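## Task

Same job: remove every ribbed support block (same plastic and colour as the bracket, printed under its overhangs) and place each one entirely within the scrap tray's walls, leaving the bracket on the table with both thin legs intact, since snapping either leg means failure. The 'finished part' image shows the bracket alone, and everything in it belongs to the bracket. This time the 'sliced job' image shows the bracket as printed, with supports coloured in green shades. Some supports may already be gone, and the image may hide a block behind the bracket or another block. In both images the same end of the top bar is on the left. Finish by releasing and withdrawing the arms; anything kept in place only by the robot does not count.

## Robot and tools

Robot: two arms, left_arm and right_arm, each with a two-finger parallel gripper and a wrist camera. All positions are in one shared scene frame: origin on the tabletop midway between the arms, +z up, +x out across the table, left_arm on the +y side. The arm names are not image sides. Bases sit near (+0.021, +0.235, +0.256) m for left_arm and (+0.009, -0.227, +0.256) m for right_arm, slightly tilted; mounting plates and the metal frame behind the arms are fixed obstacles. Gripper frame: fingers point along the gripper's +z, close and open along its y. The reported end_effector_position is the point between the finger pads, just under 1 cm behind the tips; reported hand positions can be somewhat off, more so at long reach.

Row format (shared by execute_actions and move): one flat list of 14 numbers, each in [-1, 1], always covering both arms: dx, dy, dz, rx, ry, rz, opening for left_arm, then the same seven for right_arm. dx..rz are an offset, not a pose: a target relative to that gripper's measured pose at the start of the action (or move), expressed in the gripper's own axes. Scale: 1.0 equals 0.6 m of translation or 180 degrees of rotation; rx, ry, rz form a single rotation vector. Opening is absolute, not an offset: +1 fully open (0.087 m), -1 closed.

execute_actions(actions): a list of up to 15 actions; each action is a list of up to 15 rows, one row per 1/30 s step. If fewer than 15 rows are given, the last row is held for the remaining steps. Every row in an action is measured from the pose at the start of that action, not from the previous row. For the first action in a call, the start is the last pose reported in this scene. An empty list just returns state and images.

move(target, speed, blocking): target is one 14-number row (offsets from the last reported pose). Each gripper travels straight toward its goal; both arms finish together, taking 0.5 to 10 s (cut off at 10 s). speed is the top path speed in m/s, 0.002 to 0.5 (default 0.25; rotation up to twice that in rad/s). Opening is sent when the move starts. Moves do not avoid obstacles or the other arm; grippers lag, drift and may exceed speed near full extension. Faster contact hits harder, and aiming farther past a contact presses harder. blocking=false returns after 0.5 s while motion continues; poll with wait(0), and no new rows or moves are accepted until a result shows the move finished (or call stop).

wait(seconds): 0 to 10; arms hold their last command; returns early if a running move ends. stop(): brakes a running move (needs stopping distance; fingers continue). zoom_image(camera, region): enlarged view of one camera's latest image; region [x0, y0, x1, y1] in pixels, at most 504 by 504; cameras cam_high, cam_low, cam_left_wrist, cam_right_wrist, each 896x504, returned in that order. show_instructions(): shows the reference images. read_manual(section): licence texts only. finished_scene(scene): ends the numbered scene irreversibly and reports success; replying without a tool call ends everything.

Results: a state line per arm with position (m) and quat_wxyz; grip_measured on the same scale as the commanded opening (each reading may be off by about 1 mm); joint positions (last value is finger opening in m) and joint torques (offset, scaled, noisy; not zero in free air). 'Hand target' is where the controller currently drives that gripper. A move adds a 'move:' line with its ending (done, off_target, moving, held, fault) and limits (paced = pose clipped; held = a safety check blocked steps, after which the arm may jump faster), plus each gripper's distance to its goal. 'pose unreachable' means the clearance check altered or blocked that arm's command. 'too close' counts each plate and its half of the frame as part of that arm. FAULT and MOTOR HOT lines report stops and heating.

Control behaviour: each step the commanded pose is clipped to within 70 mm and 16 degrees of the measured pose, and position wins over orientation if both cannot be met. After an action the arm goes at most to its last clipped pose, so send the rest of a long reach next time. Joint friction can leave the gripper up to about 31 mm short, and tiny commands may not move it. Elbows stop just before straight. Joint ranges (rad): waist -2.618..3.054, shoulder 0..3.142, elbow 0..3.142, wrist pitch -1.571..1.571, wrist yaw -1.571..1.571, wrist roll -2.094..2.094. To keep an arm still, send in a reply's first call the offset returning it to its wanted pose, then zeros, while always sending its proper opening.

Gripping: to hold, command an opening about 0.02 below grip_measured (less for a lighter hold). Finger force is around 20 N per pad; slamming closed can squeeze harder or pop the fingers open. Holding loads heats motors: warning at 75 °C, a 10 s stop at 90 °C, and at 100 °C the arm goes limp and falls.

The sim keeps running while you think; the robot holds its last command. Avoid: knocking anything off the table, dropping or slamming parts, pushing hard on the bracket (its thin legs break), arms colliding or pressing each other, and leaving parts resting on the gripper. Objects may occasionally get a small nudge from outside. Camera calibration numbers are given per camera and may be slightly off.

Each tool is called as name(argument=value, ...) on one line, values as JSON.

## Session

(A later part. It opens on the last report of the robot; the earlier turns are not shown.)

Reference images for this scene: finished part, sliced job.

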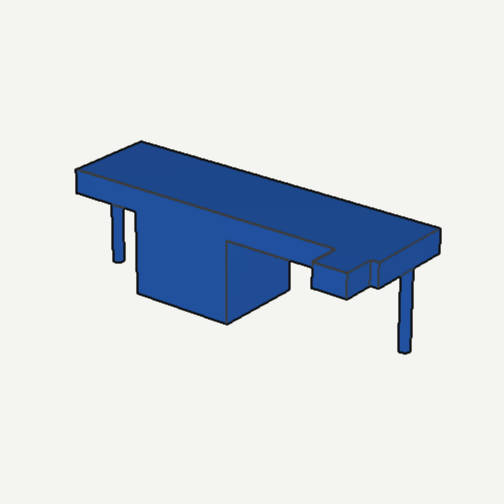

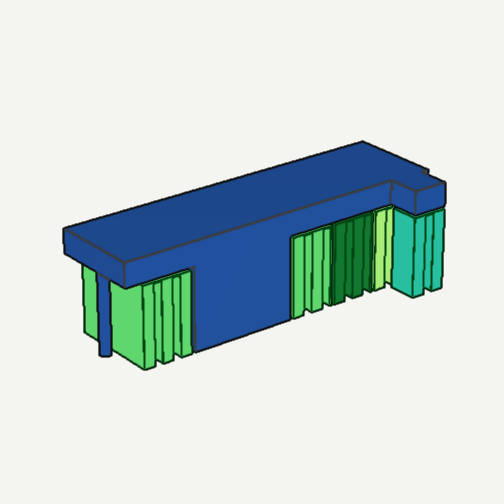

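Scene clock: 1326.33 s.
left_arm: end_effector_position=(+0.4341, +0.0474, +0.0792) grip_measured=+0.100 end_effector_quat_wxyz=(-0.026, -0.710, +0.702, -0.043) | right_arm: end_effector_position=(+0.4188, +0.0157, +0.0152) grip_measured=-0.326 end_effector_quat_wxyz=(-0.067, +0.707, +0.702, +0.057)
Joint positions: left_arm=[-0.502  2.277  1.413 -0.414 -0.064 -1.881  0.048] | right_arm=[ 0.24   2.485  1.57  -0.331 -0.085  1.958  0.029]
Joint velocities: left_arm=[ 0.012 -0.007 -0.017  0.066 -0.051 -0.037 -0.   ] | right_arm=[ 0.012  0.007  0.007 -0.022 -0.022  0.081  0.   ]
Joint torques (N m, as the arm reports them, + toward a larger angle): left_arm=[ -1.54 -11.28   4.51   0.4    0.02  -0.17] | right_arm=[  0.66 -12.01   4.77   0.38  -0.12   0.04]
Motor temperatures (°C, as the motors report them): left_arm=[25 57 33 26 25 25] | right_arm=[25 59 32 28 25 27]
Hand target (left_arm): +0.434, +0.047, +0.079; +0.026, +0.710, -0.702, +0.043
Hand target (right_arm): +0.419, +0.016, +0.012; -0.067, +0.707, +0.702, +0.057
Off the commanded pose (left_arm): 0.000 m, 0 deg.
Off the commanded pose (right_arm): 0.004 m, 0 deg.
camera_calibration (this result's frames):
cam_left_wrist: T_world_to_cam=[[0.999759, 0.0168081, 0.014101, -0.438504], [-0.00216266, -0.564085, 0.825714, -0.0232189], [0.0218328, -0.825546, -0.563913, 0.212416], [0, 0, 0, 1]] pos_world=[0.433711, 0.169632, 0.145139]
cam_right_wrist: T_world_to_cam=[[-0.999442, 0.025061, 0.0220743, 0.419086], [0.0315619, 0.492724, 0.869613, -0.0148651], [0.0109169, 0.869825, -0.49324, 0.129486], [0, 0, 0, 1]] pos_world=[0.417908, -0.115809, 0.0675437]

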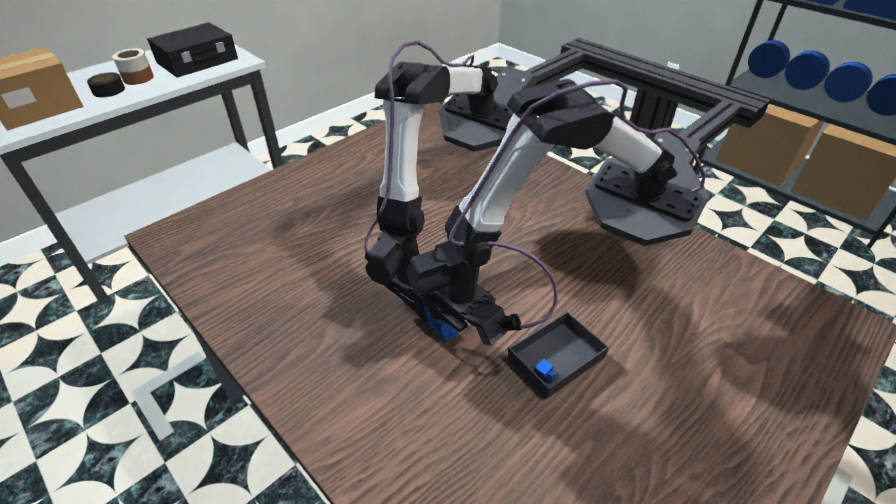

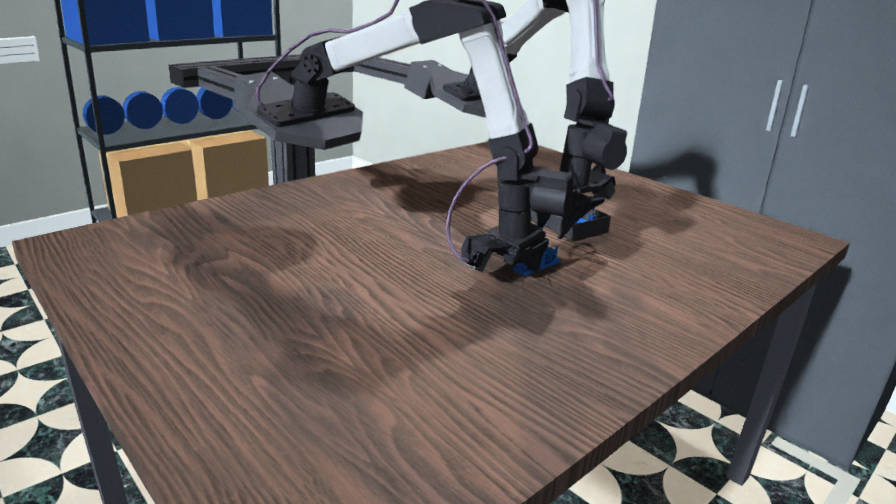

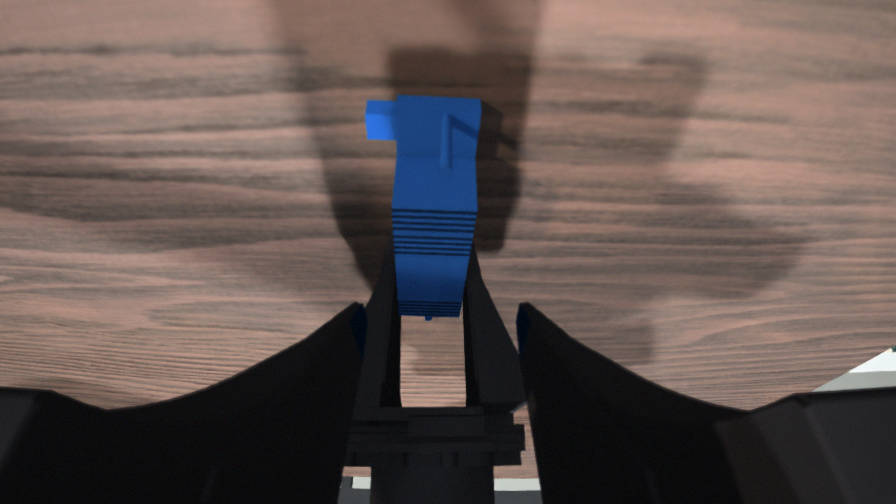

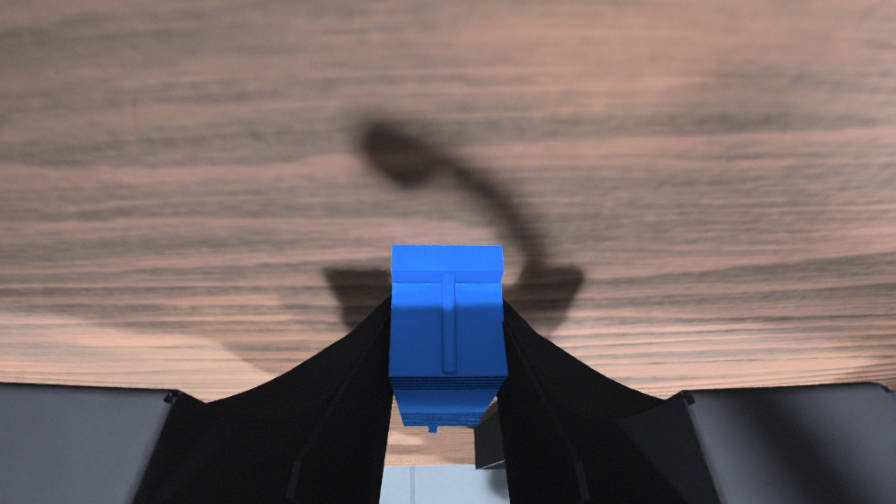

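move(target=[-0.015,-0.0073,0.0943,0,0,0.0169,0.1,0,0,0.006,0,0,0,-0.39], speed=0.05)

zoom_image(camera="cam_left_wrist", region=[320,170,570,450])

Scene clock: 1342.70 s.
left_arm: end_effector_position=(+0.4345, +0.0492, +0.0306) grip_measured=+0.100 end_effector_quat_wxyz=(-0.025, -0.690, +0.722, -0.038) | right_arm: end_effector_position=(+0.4188, +0.0157, +0.0152) grip_measured=-0.326 end_effector_quat_wxyz=(-0.067, +0.707, +0.702, +0.057)
Joint positions: left_arm=[-0.481  2.428  1.481 -0.336 -0.064 -1.805  0.048] | right_arm=[ 0.24   2.485  1.57  -0.331 -0.085  1.958  0.029]
Joint velocities: left_arm=[-0.002  0.022  0.002  0.022  0.066 -0.051  0.   ] | right_arm=[-0.002 -0.007  0.017 -0.022 -0.022 -0.037  0.   ]
Joint torques (N m, as the arm reports them, + toward a larger angle): left_arm=[-0.5  -9.46  5.87  0.54  0.11 -0.08] | right_arm=[  0.69 -11.93   4.7    0.38  -0.1    0.03]
Motor temperatures (°C, as the motors report them): left_arm=[25 59 33 26 25 25] | right_arm=[25 60 32 28 25 27]
Hand target (left_arm): +0.439, +0.051, +0.022; +0.025, +0.691, -0.721, +0.043
Hand target (right_arm): +0.419, +0.016, +0.012; -0.067, +0.707, +0.702, +0.057
Off the commanded pose (left_arm): 0.010 m, 1 deg.
Off the commanded pose (right_arm): 0.004 m, 0 deg.
move: done
camera_calibration (this result's frames):
cam_left_wrist: T_world_to_cam=[[0.999077, -0.0408429, 0.0132744, -0.435038], [-0.0342242, -0.570467, 0.820607, 0.0323479], [-0.0259433, -0.820304, -0.571339, 0.207264], [0, 0, 0, 1]] pos_world=[0.44112, 0.170704, 0.0976477]
cam_right_wrist: T_world_to_cam=[[-0.999442, 0.025061, 0.0220743, 0.419086], [0.0315619, 0.492724, 0.869613, -0.0148651], [0.0109169, 0.869825, -0.49324, 0.129486], [0, 0, 0, 1]] pos_world=[0.417908, -0.115809, 0.0675437]

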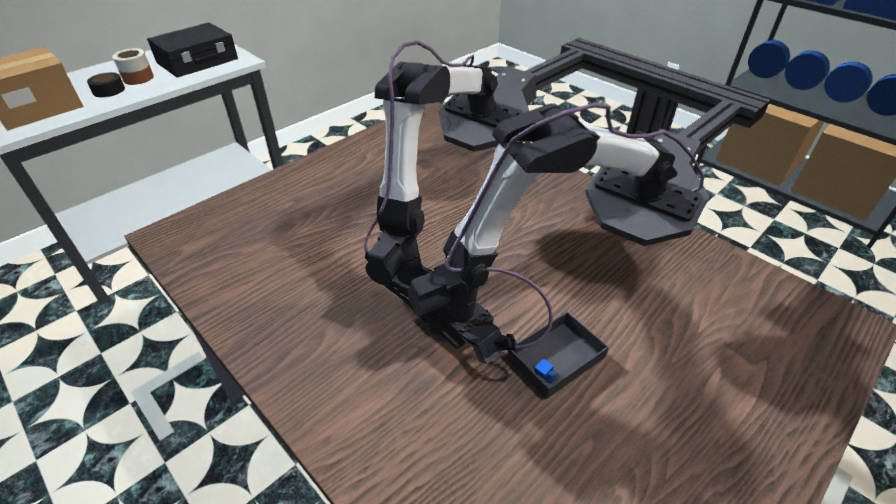

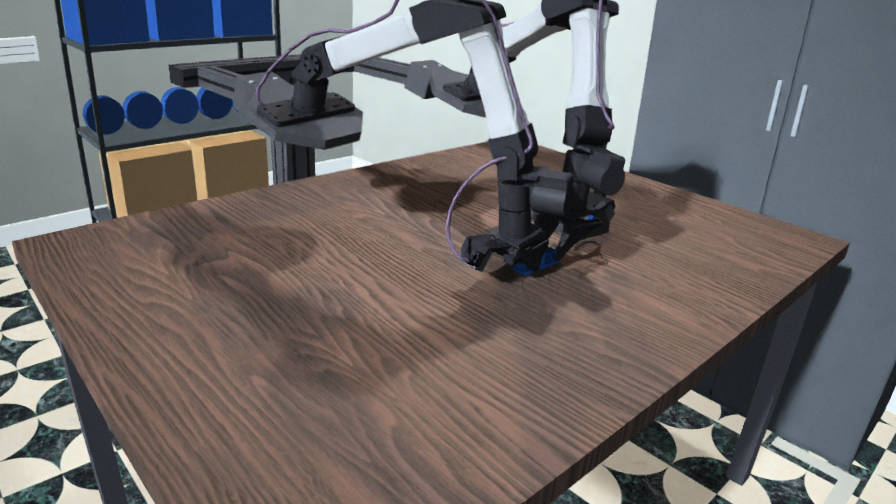

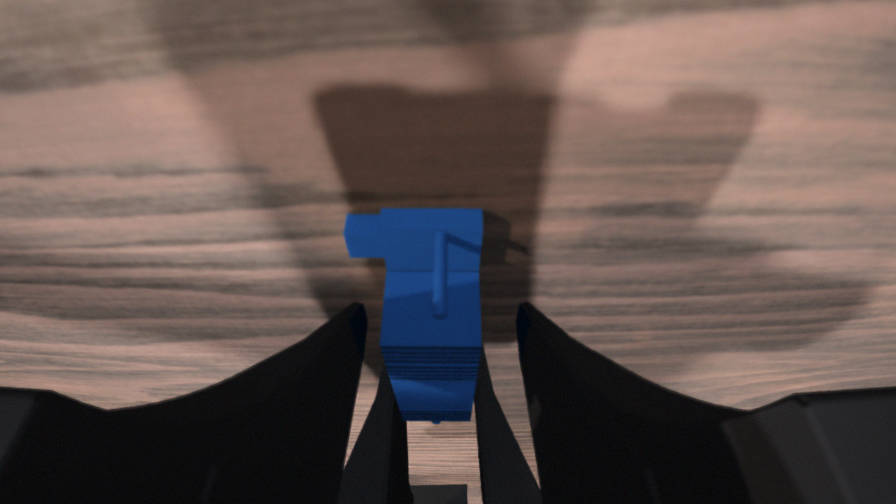

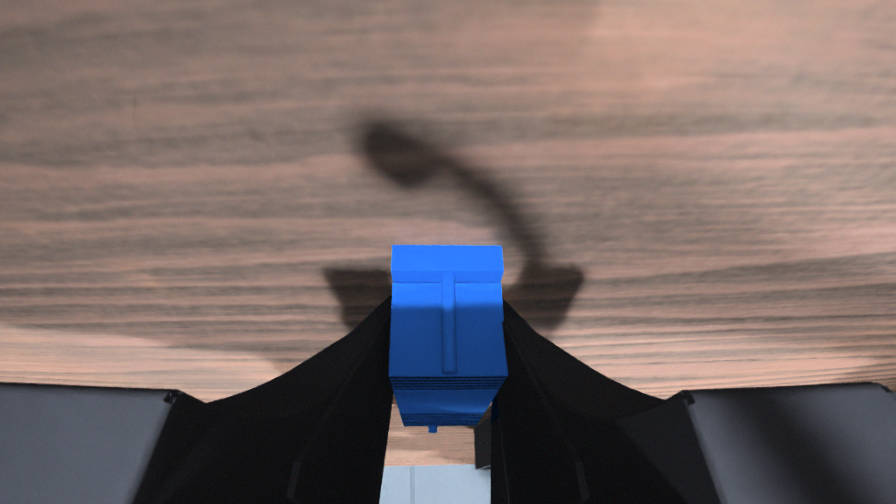

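Region (320, 170, 570, 450) of cam_left_wrist's 896x504 image, scaled by 1.800, with more detail than that image has; it fills the left 450 columns of this view, and the rest is white.

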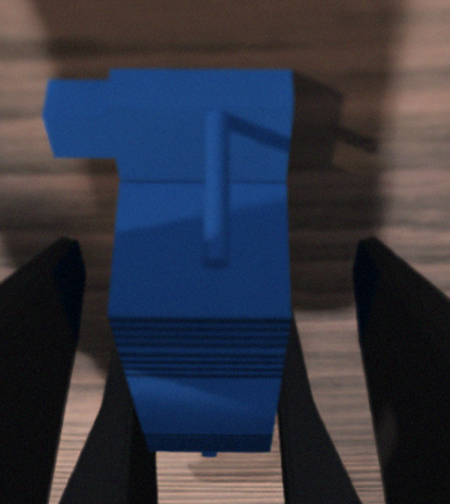

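move(target=[0.0115,0.017,-0.0005,-0.0102,-0.0005,0.0072,-0.15,0,0,0.006,0,0,0,-0.39], speed=0.02)

zoom_image(camera="cam_left_wrist", region=[320,170,570,450])

Scene clock: 1361.37 s.
left_arm: end_effector_position=(+0.4300, +0.0457, +0.0312) grip_measured=-0.150 end_effector_quat_wxyz=(-0.028, -0.686, +0.727, -0.034) | right_arm: end_effector_position=(+0.4188, +0.0157, +0.0152) grip_measured=-0.326 end_effector_quat_wxyz=(-0.067, +0.707, +0.702, +0.057)
Joint positions: left_arm=[-0.491  2.428  1.481 -0.349 -0.064 -1.803  0.037] | right_arm=[ 0.24   2.485  1.57  -0.331 -0.085  1.958  0.029]
Joint velocities: left_arm=[-0.002 -0.007 -0.007 -0.037 -0.037  0.051 -0.001] | right_arm=[-0.012  0.007  0.002  0.051  0.022 -0.037 -0.001]
Joint torques (N m, as the arm reports them, + toward a larger angle): left_arm=[ -2.41 -11.46   4.26   0.17   0.02  -0.16] | right_arm=[  0.73 -11.87   4.85   0.37  -0.11   0.06]
Motor temperatures (°C, as the motors report them): left_arm=[25 59 33 26 25 25] | right_arm=[25 61 32 28 25 27]
Hand target (left_arm): +0.424, +0.043, +0.031; +0.035, +0.681, -0.731, +0.027
Hand target (right_arm): +0.419, +0.016, +0.012; -0.067, +0.707, +0.702, +0.057
Off the commanded pose (left_arm): 0.007 m, 1 deg.
Off the commanded pose (right_arm): 0.004 m, 0 deg.
move: done
camera_calibration (this result's frames):
cam_left_wrist: T_world_to_cam=[[0.998576, -0.0532858, 0.00243824, -0.429638], [-0.0324603, -0.570764, 0.820472, 0.0289243], [-0.0423279, -0.819383, -0.571681, 0.211626], [0, 0, 0, 1]] pos_world=[0.438923, 0.167018, 0.0982987]
cam_right_wrist: T_world_to_cam=[[-0.999442, 0.025061, 0.0220743, 0.419086], [0.0315619, 0.492724, 0.869613, -0.0148651], [0.0109169, 0.869825, -0.49324, 0.129486], [0, 0, 0, 1]] pos_world=[0.417908, -0.115809, 0.0675437]

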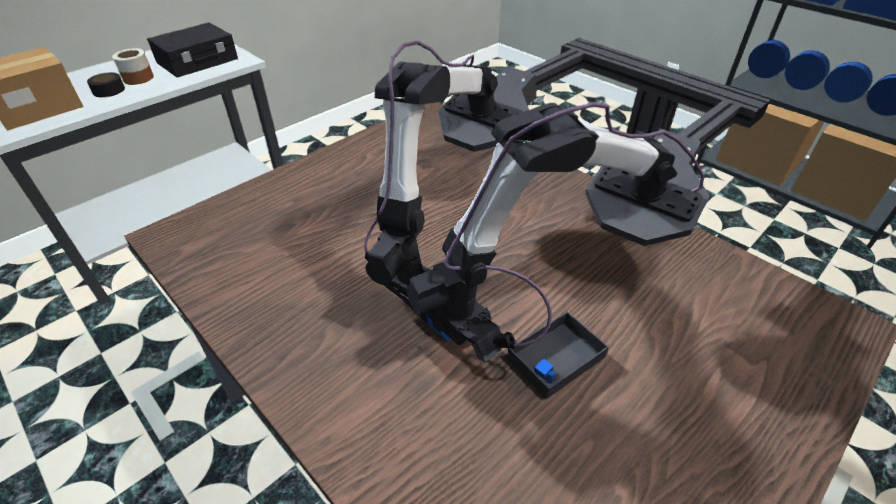

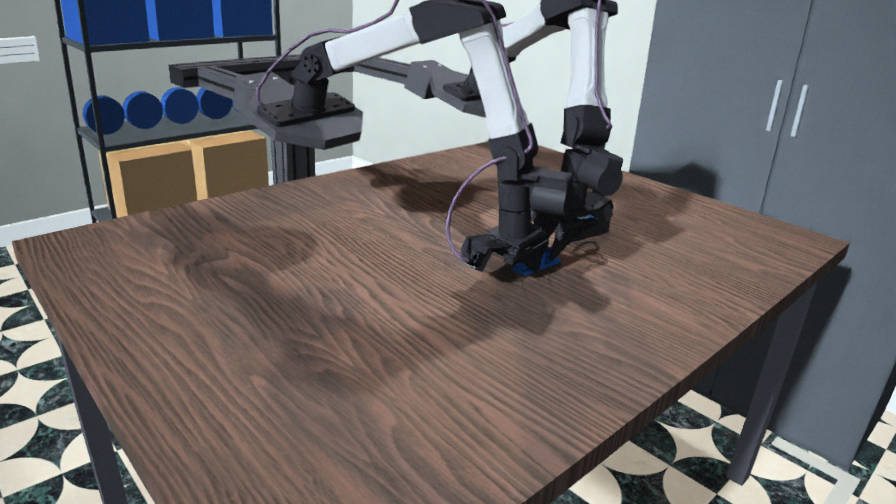

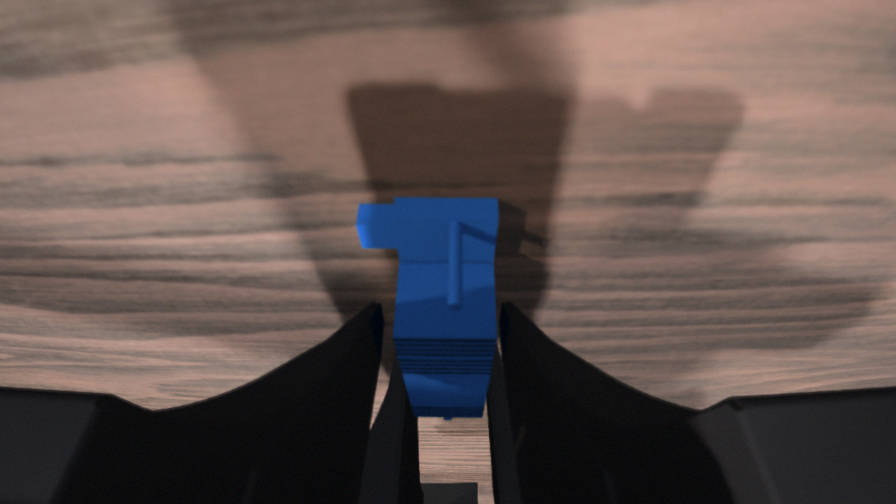

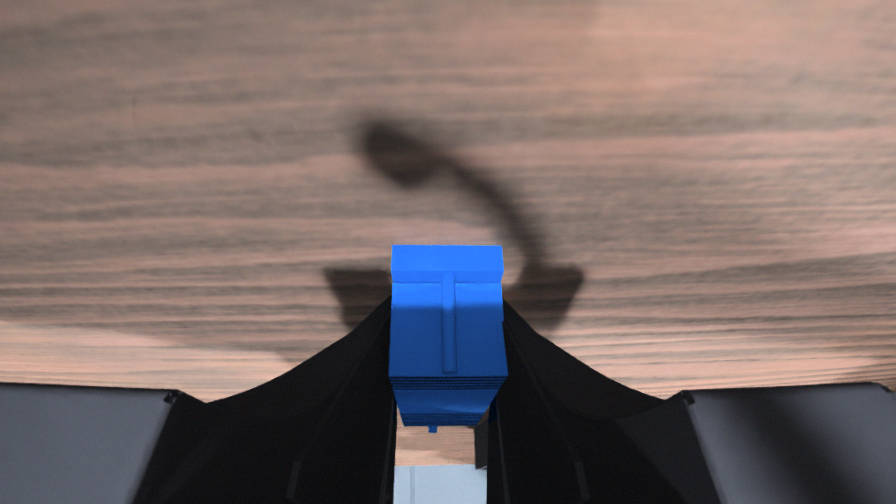

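Region (320, 170, 570, 450) of cam_left_wrist's 896x504 image, scaled by 1.800, with more detail than that image has; it fills the left 450 columns of this view, and the rest is white.

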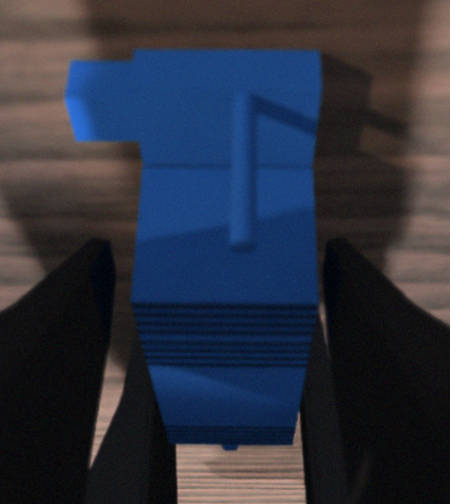

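move(target=[-0.0178,-0.0042,0.0012,0,-0.0023,-0.0076,-0.22,0,0,0.006,0,0,0,-0.39], speed=0.02)

Scene clock: 1371.63 s.
left_arm: end_effector_position=(+0.4317, +0.0512, +0.0303) grip_measured=-0.220 end_effector_quat_wxyz=(-0.028, -0.690, +0.723, -0.032) | right_arm: end_effector_position=(+0.4188, +0.0157, +0.0152) grip_measured=-0.326 end_effector_quat_wxyz=(-0.067, +0.707, +0.702, +0.057)
Joint positions: left_arm=[-0.479  2.428  1.481 -0.35  -0.064 -1.803  0.034] | right_arm=[ 0.24   2.485  1.57  -0.331 -0.085  1.958  0.029]
Joint velocities: left_arm=[-0.002  0.012 -0.002  0.051 -0.081 -0.007 -0.001] | right_arm=[ 0.002 -0.017  0.022  0.022 -0.081  0.007 -0.   ]
Joint torques (N m, as the arm reports them, + toward a larger angle): left_arm=[ -0.53 -11.66   3.85   0.4   -0.04  -0.2 ] | right_arm=[  0.76 -11.97   4.83   0.38  -0.09   0.03]
Motor temperatures (°C, as the motors report them): left_arm=[25 60 33 26 25 25] | right_arm=[25 61 32 28 25 27]
Hand target (left_arm): +0.433, +0.056, +0.030; +0.026, +0.694, -0.718, +0.031
Hand target (right_arm): +0.419, +0.016, +0.012; -0.067, +0.707, +0.702, +0.057
Off the commanded pose (left_arm): 0.005 m, 1 deg.
Off the commanded pose (right_arm): 0.004 m, 0 deg.
move: done
camera_calibration (this result's frames):
cam_left_wrist: T_world_to_cam=[[0.999113, -0.0421171, 0.000402172, -0.431751], [-0.0245254, -0.573983, 0.8185, 0.0296633], [-0.034242, -0.817783, -0.574507, 0.212142], [0, 0, 0, 1]] pos_world=[0.43936, 0.172328, 0.097771]
cam_right_wrist: T_world_to_cam=[[-0.999442, 0.025061, 0.0220743, 0.419086], [0.0315619, 0.492724, 0.869613, -0.0148651], [0.0109169, 0.869825, -0.49324, 0.129486], [0, 0, 0, 1]] pos_world=[0.417908, -0.115809, 0.0675437]

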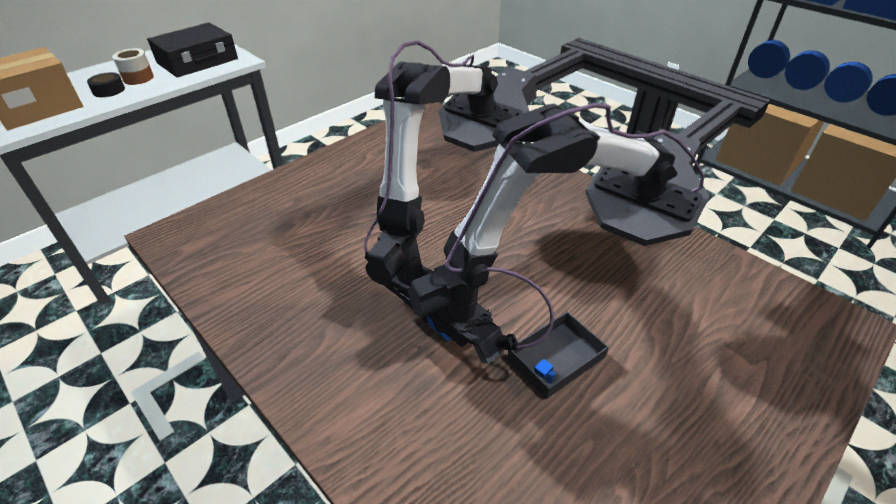

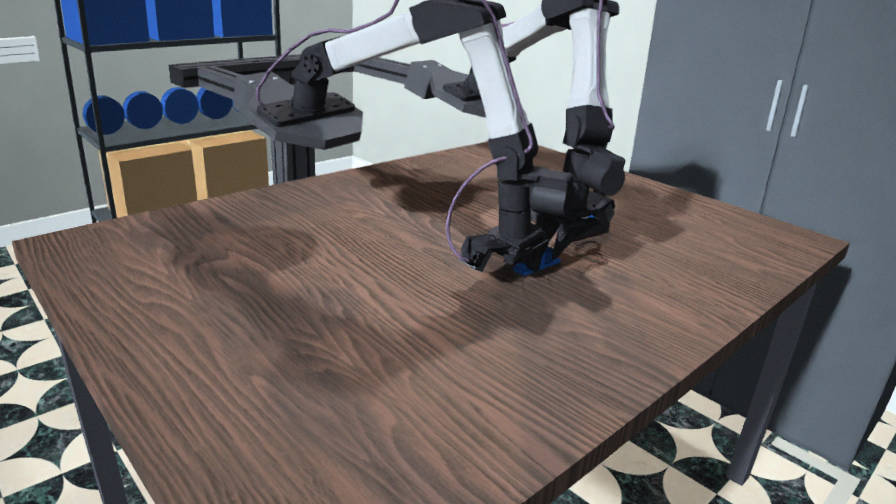

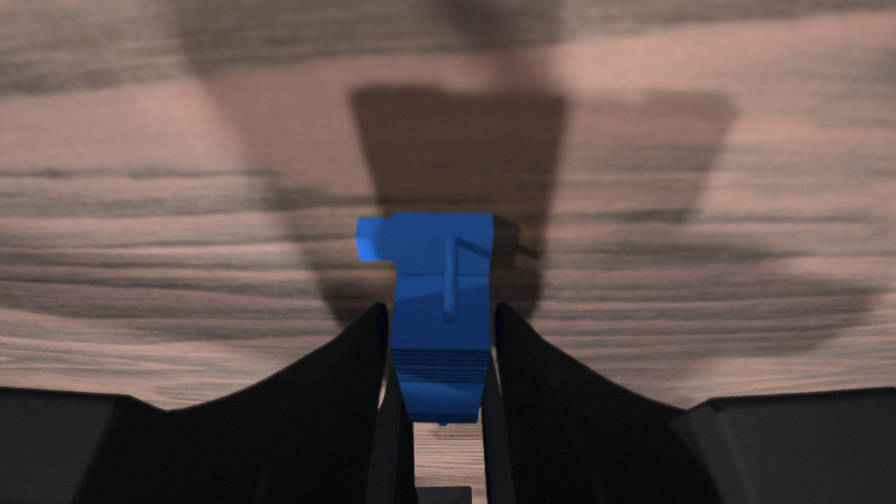

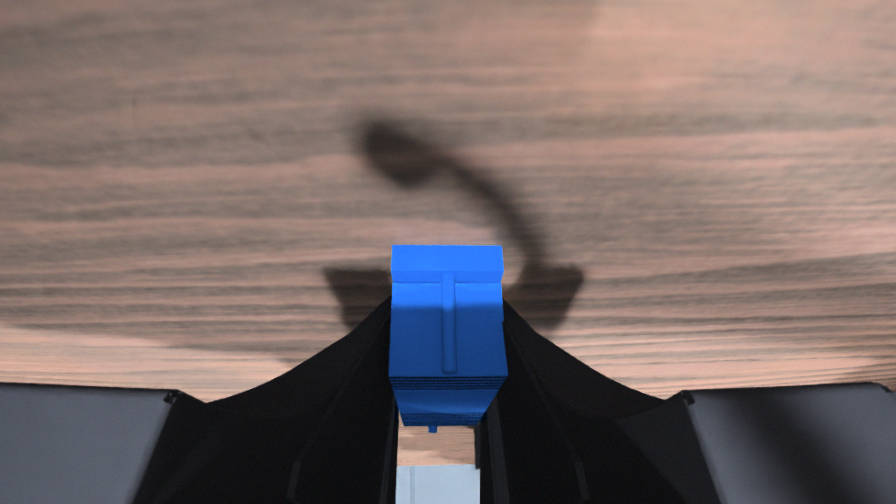

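execute_actions(actions=[[[0,0,0,0,0,0,-0.24,0,0,0.006,0,0,0,-0.39],[0,0,0,0,0,0,-0.26,0,0,0.006,0,0,0,-0.39],[0,0,0,0,0,0,-0.28,0,0,0.006,0,0,0,-0.39],[0,0,0,0,0,0,-0.30,0,0,0.006,0,0,0,-0.39],[0,0,0,0,0,0,-0.315,0,0,0.006,0,0,0,-0.39],[0,0,0,0,0,0,-0.33,0,0,0.006,0,0,0,-0.39],[0,0,0,0,0,0,-0.34,0,0,0.006,0,0,0,-0.39],[0,0,0,0,0,0,-0.35,0,0,0.006,0,0,0,-0.39],[0,0,0,0,0,0,-0.358,0,0,0.006,0,0,0,-0.39],[0,0,0,0,0,0,-0.366,0,0,0.006,0,0,0,-0.39],[0,0,0,0,0,0,-0.374,0,0,0.006,0,0,0,-0.39],[0,0,0,0,0,0,-0.382,0,0,0.006,0,0,0,-0.39],[0,0,0,0,0,0,-0.39,0,0,0.006,0,0,0,-0.39],[0,0,0,0,0,0,-0.40,0,0,0.006,0,0,0,-0.39],[0,0,0,0,0,0,-0.41,0,0,0.006,0,0,0,-0.39]]])

move(target=[-0.004,0,-0.005,0.0255,0,0,-0.41,0,0,0.01,0.012,0,0,-0.39], speed=0.02)

zoom_image(camera="cam_left_wrist", region=[320,170,570,450])

Scene clock: 1379.47 s.
left_arm: end_effector_position=(+0.4317, +0.0512, +0.0303) grip_measured=-0.362 end_effector_quat_wxyz=(-0.028, -0.690, +0.723, -0.032) | right_arm: end_effector_position=(+0.4188, +0.0157, +0.0152) grip_measured=-0.326 end_effector_quat_wxyz=(-0.067, +0.707, +0.702, +0.057)
Joint positions: left_arm=[-0.479  2.428  1.481 -0.35  -0.064 -1.803  0.028] | right_arm=[ 0.24   2.485  1.57  -0.331 -0.085  1.958  0.029]
Joint velocities: left_arm=[ 0.002 -0.007 -0.012 -0.007  0.007  0.022 -0.001] | right_arm=[-0.002  0.007  0.002  0.051 -0.037  0.022  0.001]
Joint torques (N m, as the arm reports them, + toward a larger angle): left_arm=[ -1.52 -11.6    4.17   0.36  -0.01  -0.17] | right_arm=[  0.72 -11.92   4.73   0.38  -0.1    0.05]
Motor temperatures (°C, as the motors report them): left_arm=[25 61 32 26 25 25] | right_arm=[25 61 32 28 25 27]
Hand target (left_arm): +0.432, +0.051, +0.030; +0.028, +0.690, -0.723, +0.032
Hand target (right_arm): +0.419, +0.016, +0.012; -0.067, +0.707, +0.702, +0.057
Off the commanded pose (left_arm): 0.000 m, 0 deg.
Off the commanded pose (right_arm): 0.004 m, 0 deg.
camera_calibration (this result's frames):
cam_left_wrist: T_world_to_cam=[[0.999113, -0.0421171, 0.000402172, -0.431751], [-0.0245254, -0.573983, 0.8185, 0.0296633], [-0.034242, -0.817783, -0.574507, 0.212142], [0, 0, 0, 1]] pos_world=[0.43936, 0.172328, 0.097771]
cam_right_wrist: T_world_to_cam=[[-0.999442, 0.025061, 0.0220743, 0.419086], [0.0315619, 0.492724, 0.869613, -0.0148651], [0.0109169, 0.869825, -0.49324, 0.129486], [0, 0, 0, 1]] pos_world=[0.417908, -0.115809, 0.0675437]

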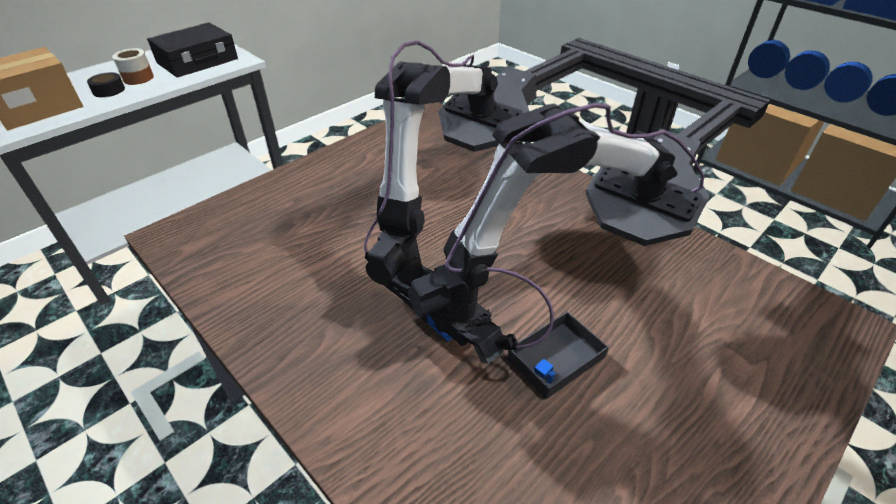

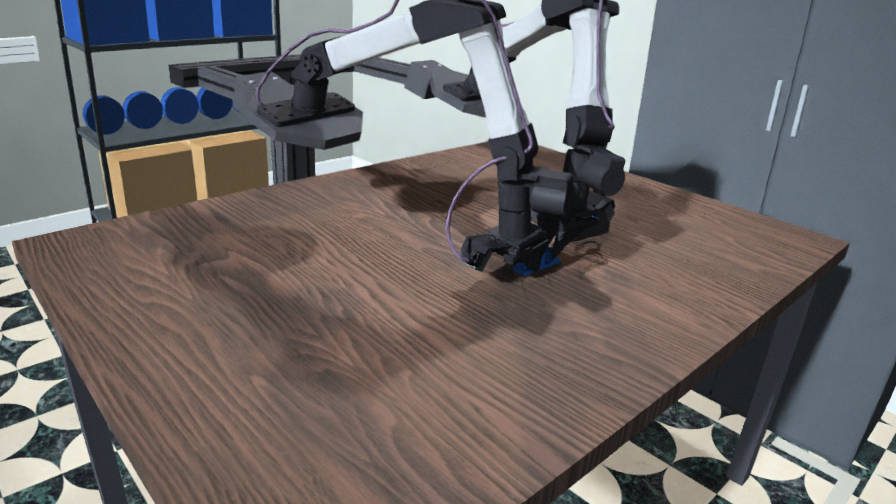

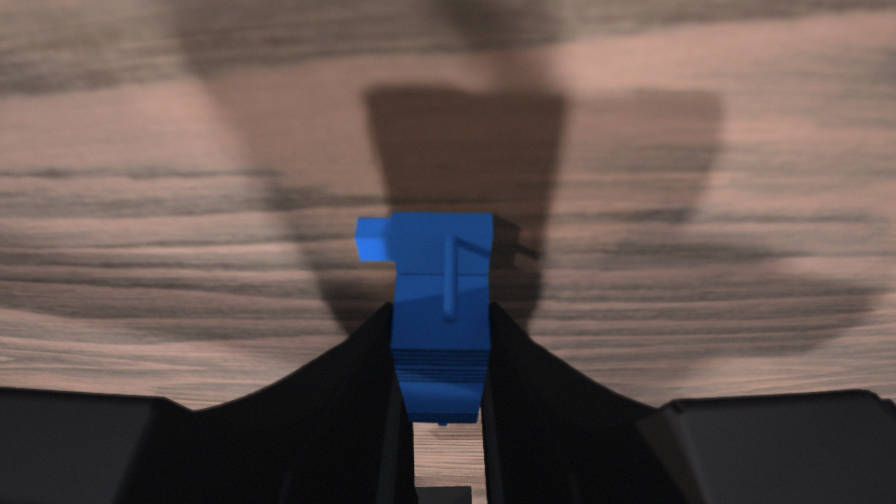

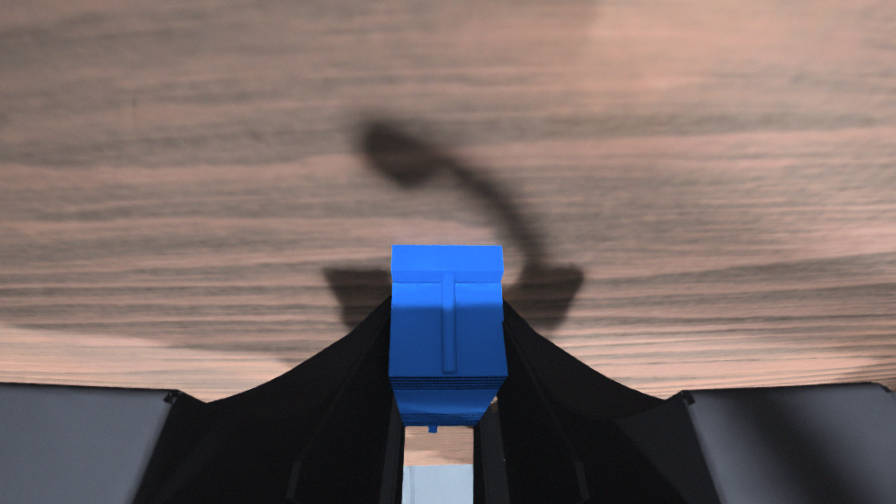

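Scene clock: 1381.70 s.
left_arm: end_effector_position=(+0.4342, +0.0529, +0.0316) grip_measured=-0.362 end_effector_quat_wxyz=(-0.005, -0.693, +0.719, -0.059) | right_arm: end_effector_position=(+0.4201, +0.0182, +0.0157) grip_measured=-0.329 end_effector_quat_wxyz=(-0.076, +0.705, +0.703, +0.050)
Joint positions: left_arm=[-0.479  2.395  1.393 -0.227 -0.075 -1.806  0.028] | right_arm=[ 0.24   2.502  1.614 -0.38  -0.095  1.954  0.029]
Joint velocities: left_arm=[-0.012  0.002  0.002  0.037  0.022 -0.066 -0.   ] | right_arm=[-0.022  0.007  0.002 -0.066  0.081 -0.007 -0.001]
Joint torques (N m, as the arm reports them, + toward a larger angle): left_arm=[ -1.76 -12.25   1.78   0.66  -0.02  -0.1 ] | right_arm=[  0.31 -11.22   6.03   0.13  -0.16   0.01]
Motor temperatures (°C, as the motors report them): left_arm=[25 62 32 26 25 25] | right_arm=[25 61 32 28 25 27]
Hand target (left_arm): +0.432, +0.054, +0.033; +0.001, +0.690, -0.721, +0.061
Hand target (right_arm): +0.418, +0.017, +0.009; -0.080, +0.706, +0.703, +0.043
Off the commanded pose (left_arm): 0.003 m, 1 deg.
Off the commanded pose (right_arm): 0.007 m, 1 deg.
move: done
camera_calibration (this result's frames):
cam_left_wrist: T_world_to_cam=[[0.997184, -0.028929, 0.0691861, -0.436159], [-0.0733488, -0.568259, 0.819574, 0.0505245], [0.0156062, -0.822341, -0.568781, 0.192784], [0, 0, 0, 1]] pos_world=[0.435628, 0.174627, 0.0984194]
cam_right_wrist: T_world_to_cam=[[-0.998855, 0.0187308, 0.0440107, 0.419875], [0.0475361, 0.490733, 0.870012, -0.0232081], [-0.00530141, 0.871109, -0.491061, 0.134224], [0, 0, 0, 1]] pos_world=[0.421209, -0.113399, 0.0676246]

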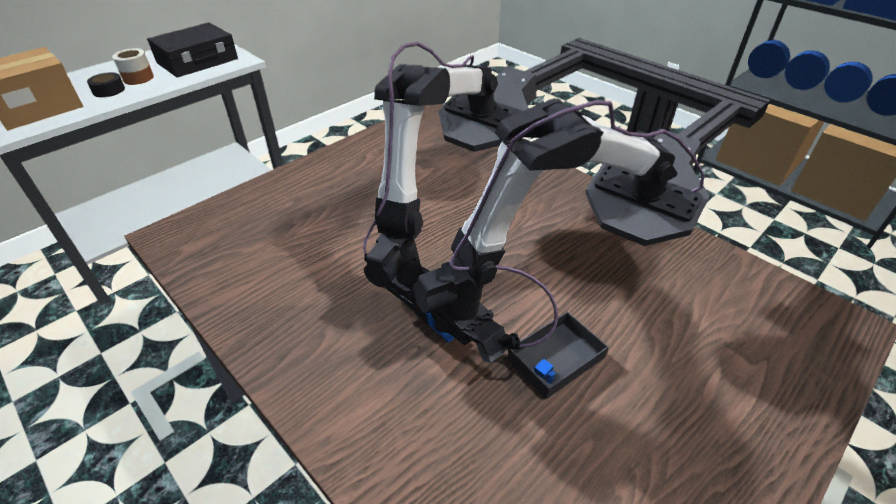

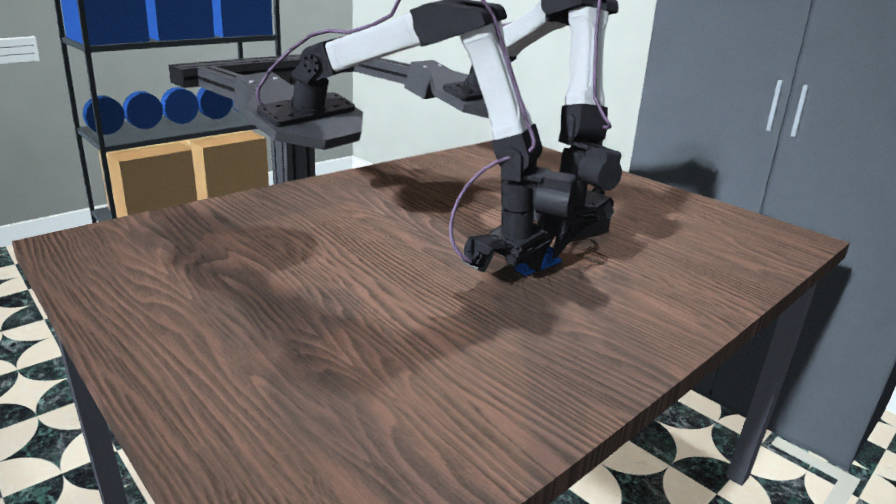

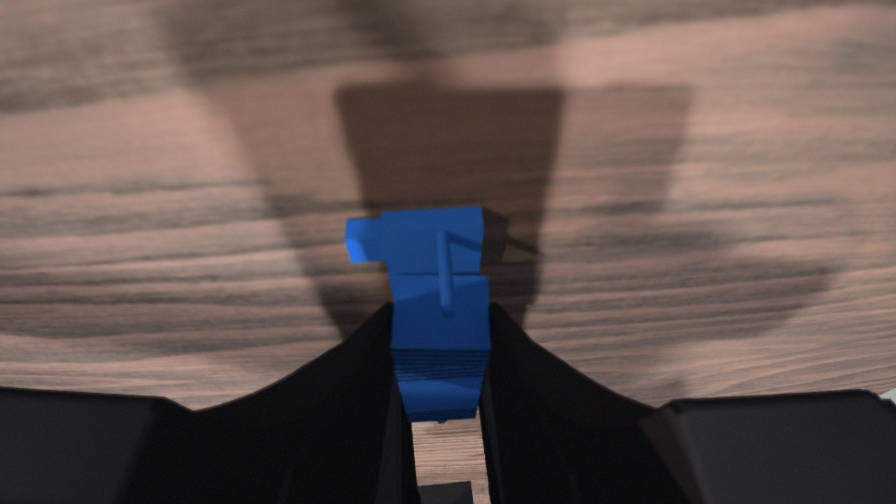

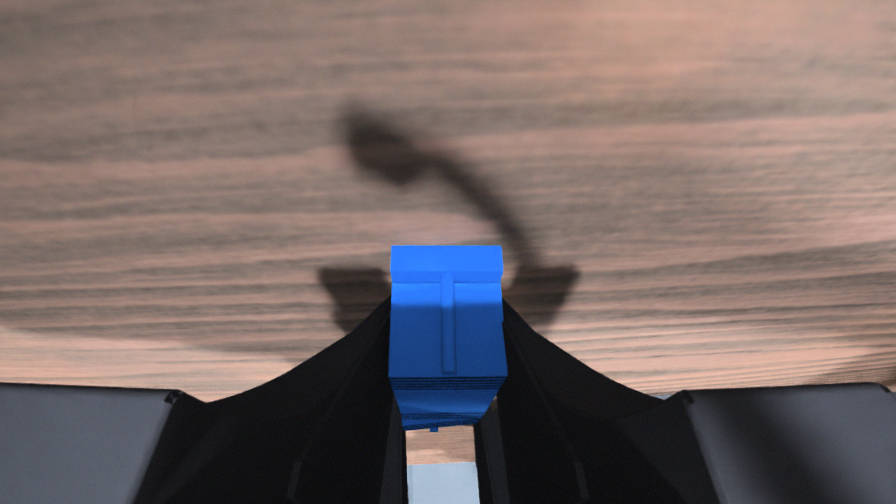

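Region (320, 170, 570, 450) of cam_left_wrist's 896x504 image, scaled by 1.800, with more detail than that image has; it fills the left 450 columns of this view, and the rest is white.

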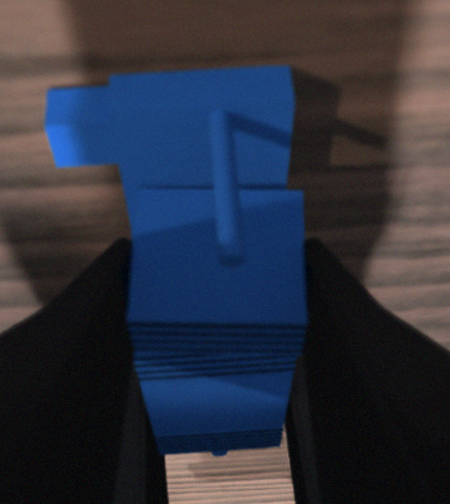

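execute_actions(actions=[])

Scene clock: 1398.07 s.
left_arm: end_effector_position=(+0.4348, +0.0529, +0.0316) grip_measured=-0.362 end_effector_quat_wxyz=(-0.005, -0.693, +0.719, -0.060) | right_arm: end_effector_position=(+0.4203, +0.0183, +0.0157) grip_measured=-0.329 end_effector_quat_wxyz=(-0.076, +0.705, +0.703, +0.050)
Joint positions: left_arm=[-0.479  2.395  1.393 -0.224 -0.076 -1.806  0.028] | right_arm=[ 0.24   2.502  1.615 -0.38  -0.095  1.954  0.029]
Joint velocities: left_arm=[-0.012 -0.022 -0.012 -0.037 -0.022  0.022 -0.001] | right_arm=[ 0.012  0.002 -0.012  0.007 -0.051  0.051 -0.001]
Joint torques (N m, as the arm reports them, + toward a larger angle): left_arm=[ -1.76 -12.26   1.68   0.65  -0.07  -0.11] | right_arm=[  0.3  -11.29   5.99   0.14  -0.15   0.01]
Motor temperatures (°C, as the motors report them): left_arm=[25 64 32 26 25 25] | right_arm=[25 61 33 28 25 27]
Hand target (left_arm): +0.432, +0.054, +0.033; +0.001, +0.690, -0.721, +0.061
Hand target (right_arm): +0.419, +0.017, +0.009; -0.080, +0.706, +0.703, +0.043
Off the commanded pose (left_arm): 0.003 m, 1 deg.
Off the commanded pose (right_arm): 0.007 m, 1 deg.
camera_calibration (this result's frames):
cam_left_wrist: T_world_to_cam=[[0.997029, -0.0285341, 0.071553, -0.43678], [-0.0750673, -0.568372, 0.81934, 0.0512842], [0.0172896, -0.822277, -0.568825, 0.192044], [0, 0, 0, 1]] pos_world=[0.436011, 0.174598, 0.098473]
cam_right_wrist: T_world_to_cam=[[-0.99887, 0.0187562, 0.0436605, 0.420042], [0.0472443, 0.490609, 0.870098, -0.0231788], [-0.00510049, 0.871178, -0.490941, 0.13412], [0, 0, 0, 1]] pos_world=[0.421347, -0.113349, 0.0676735]

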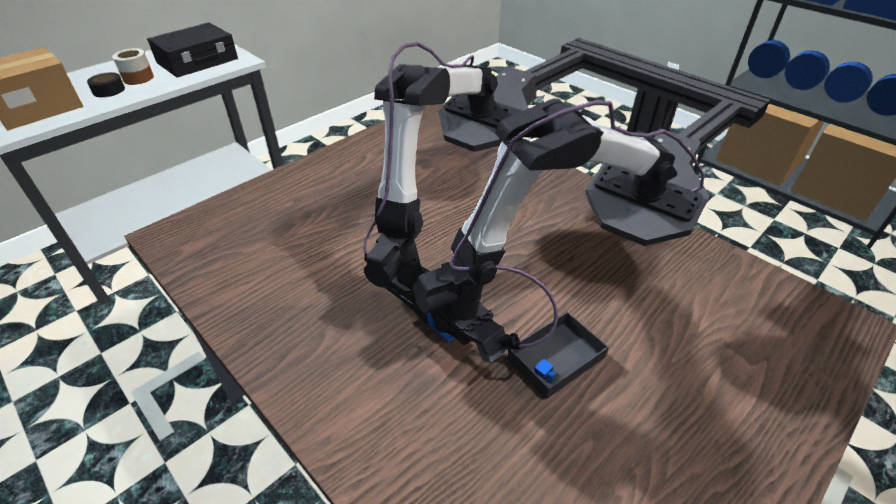

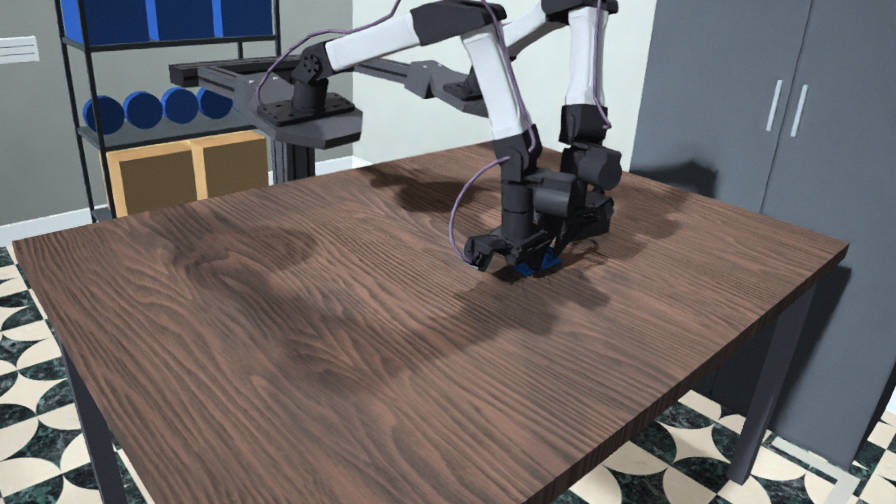

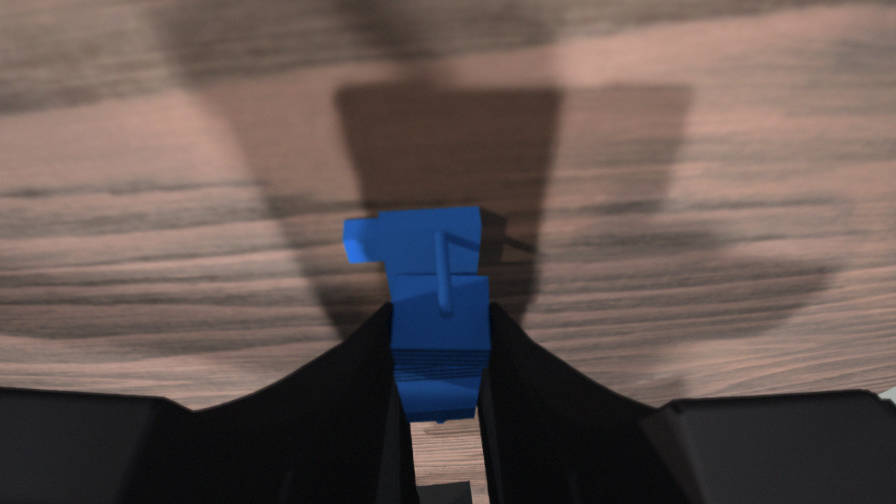

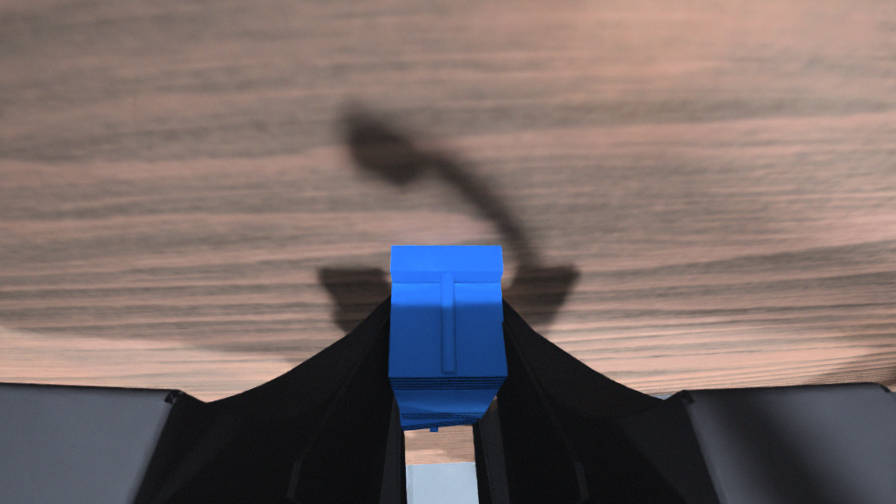

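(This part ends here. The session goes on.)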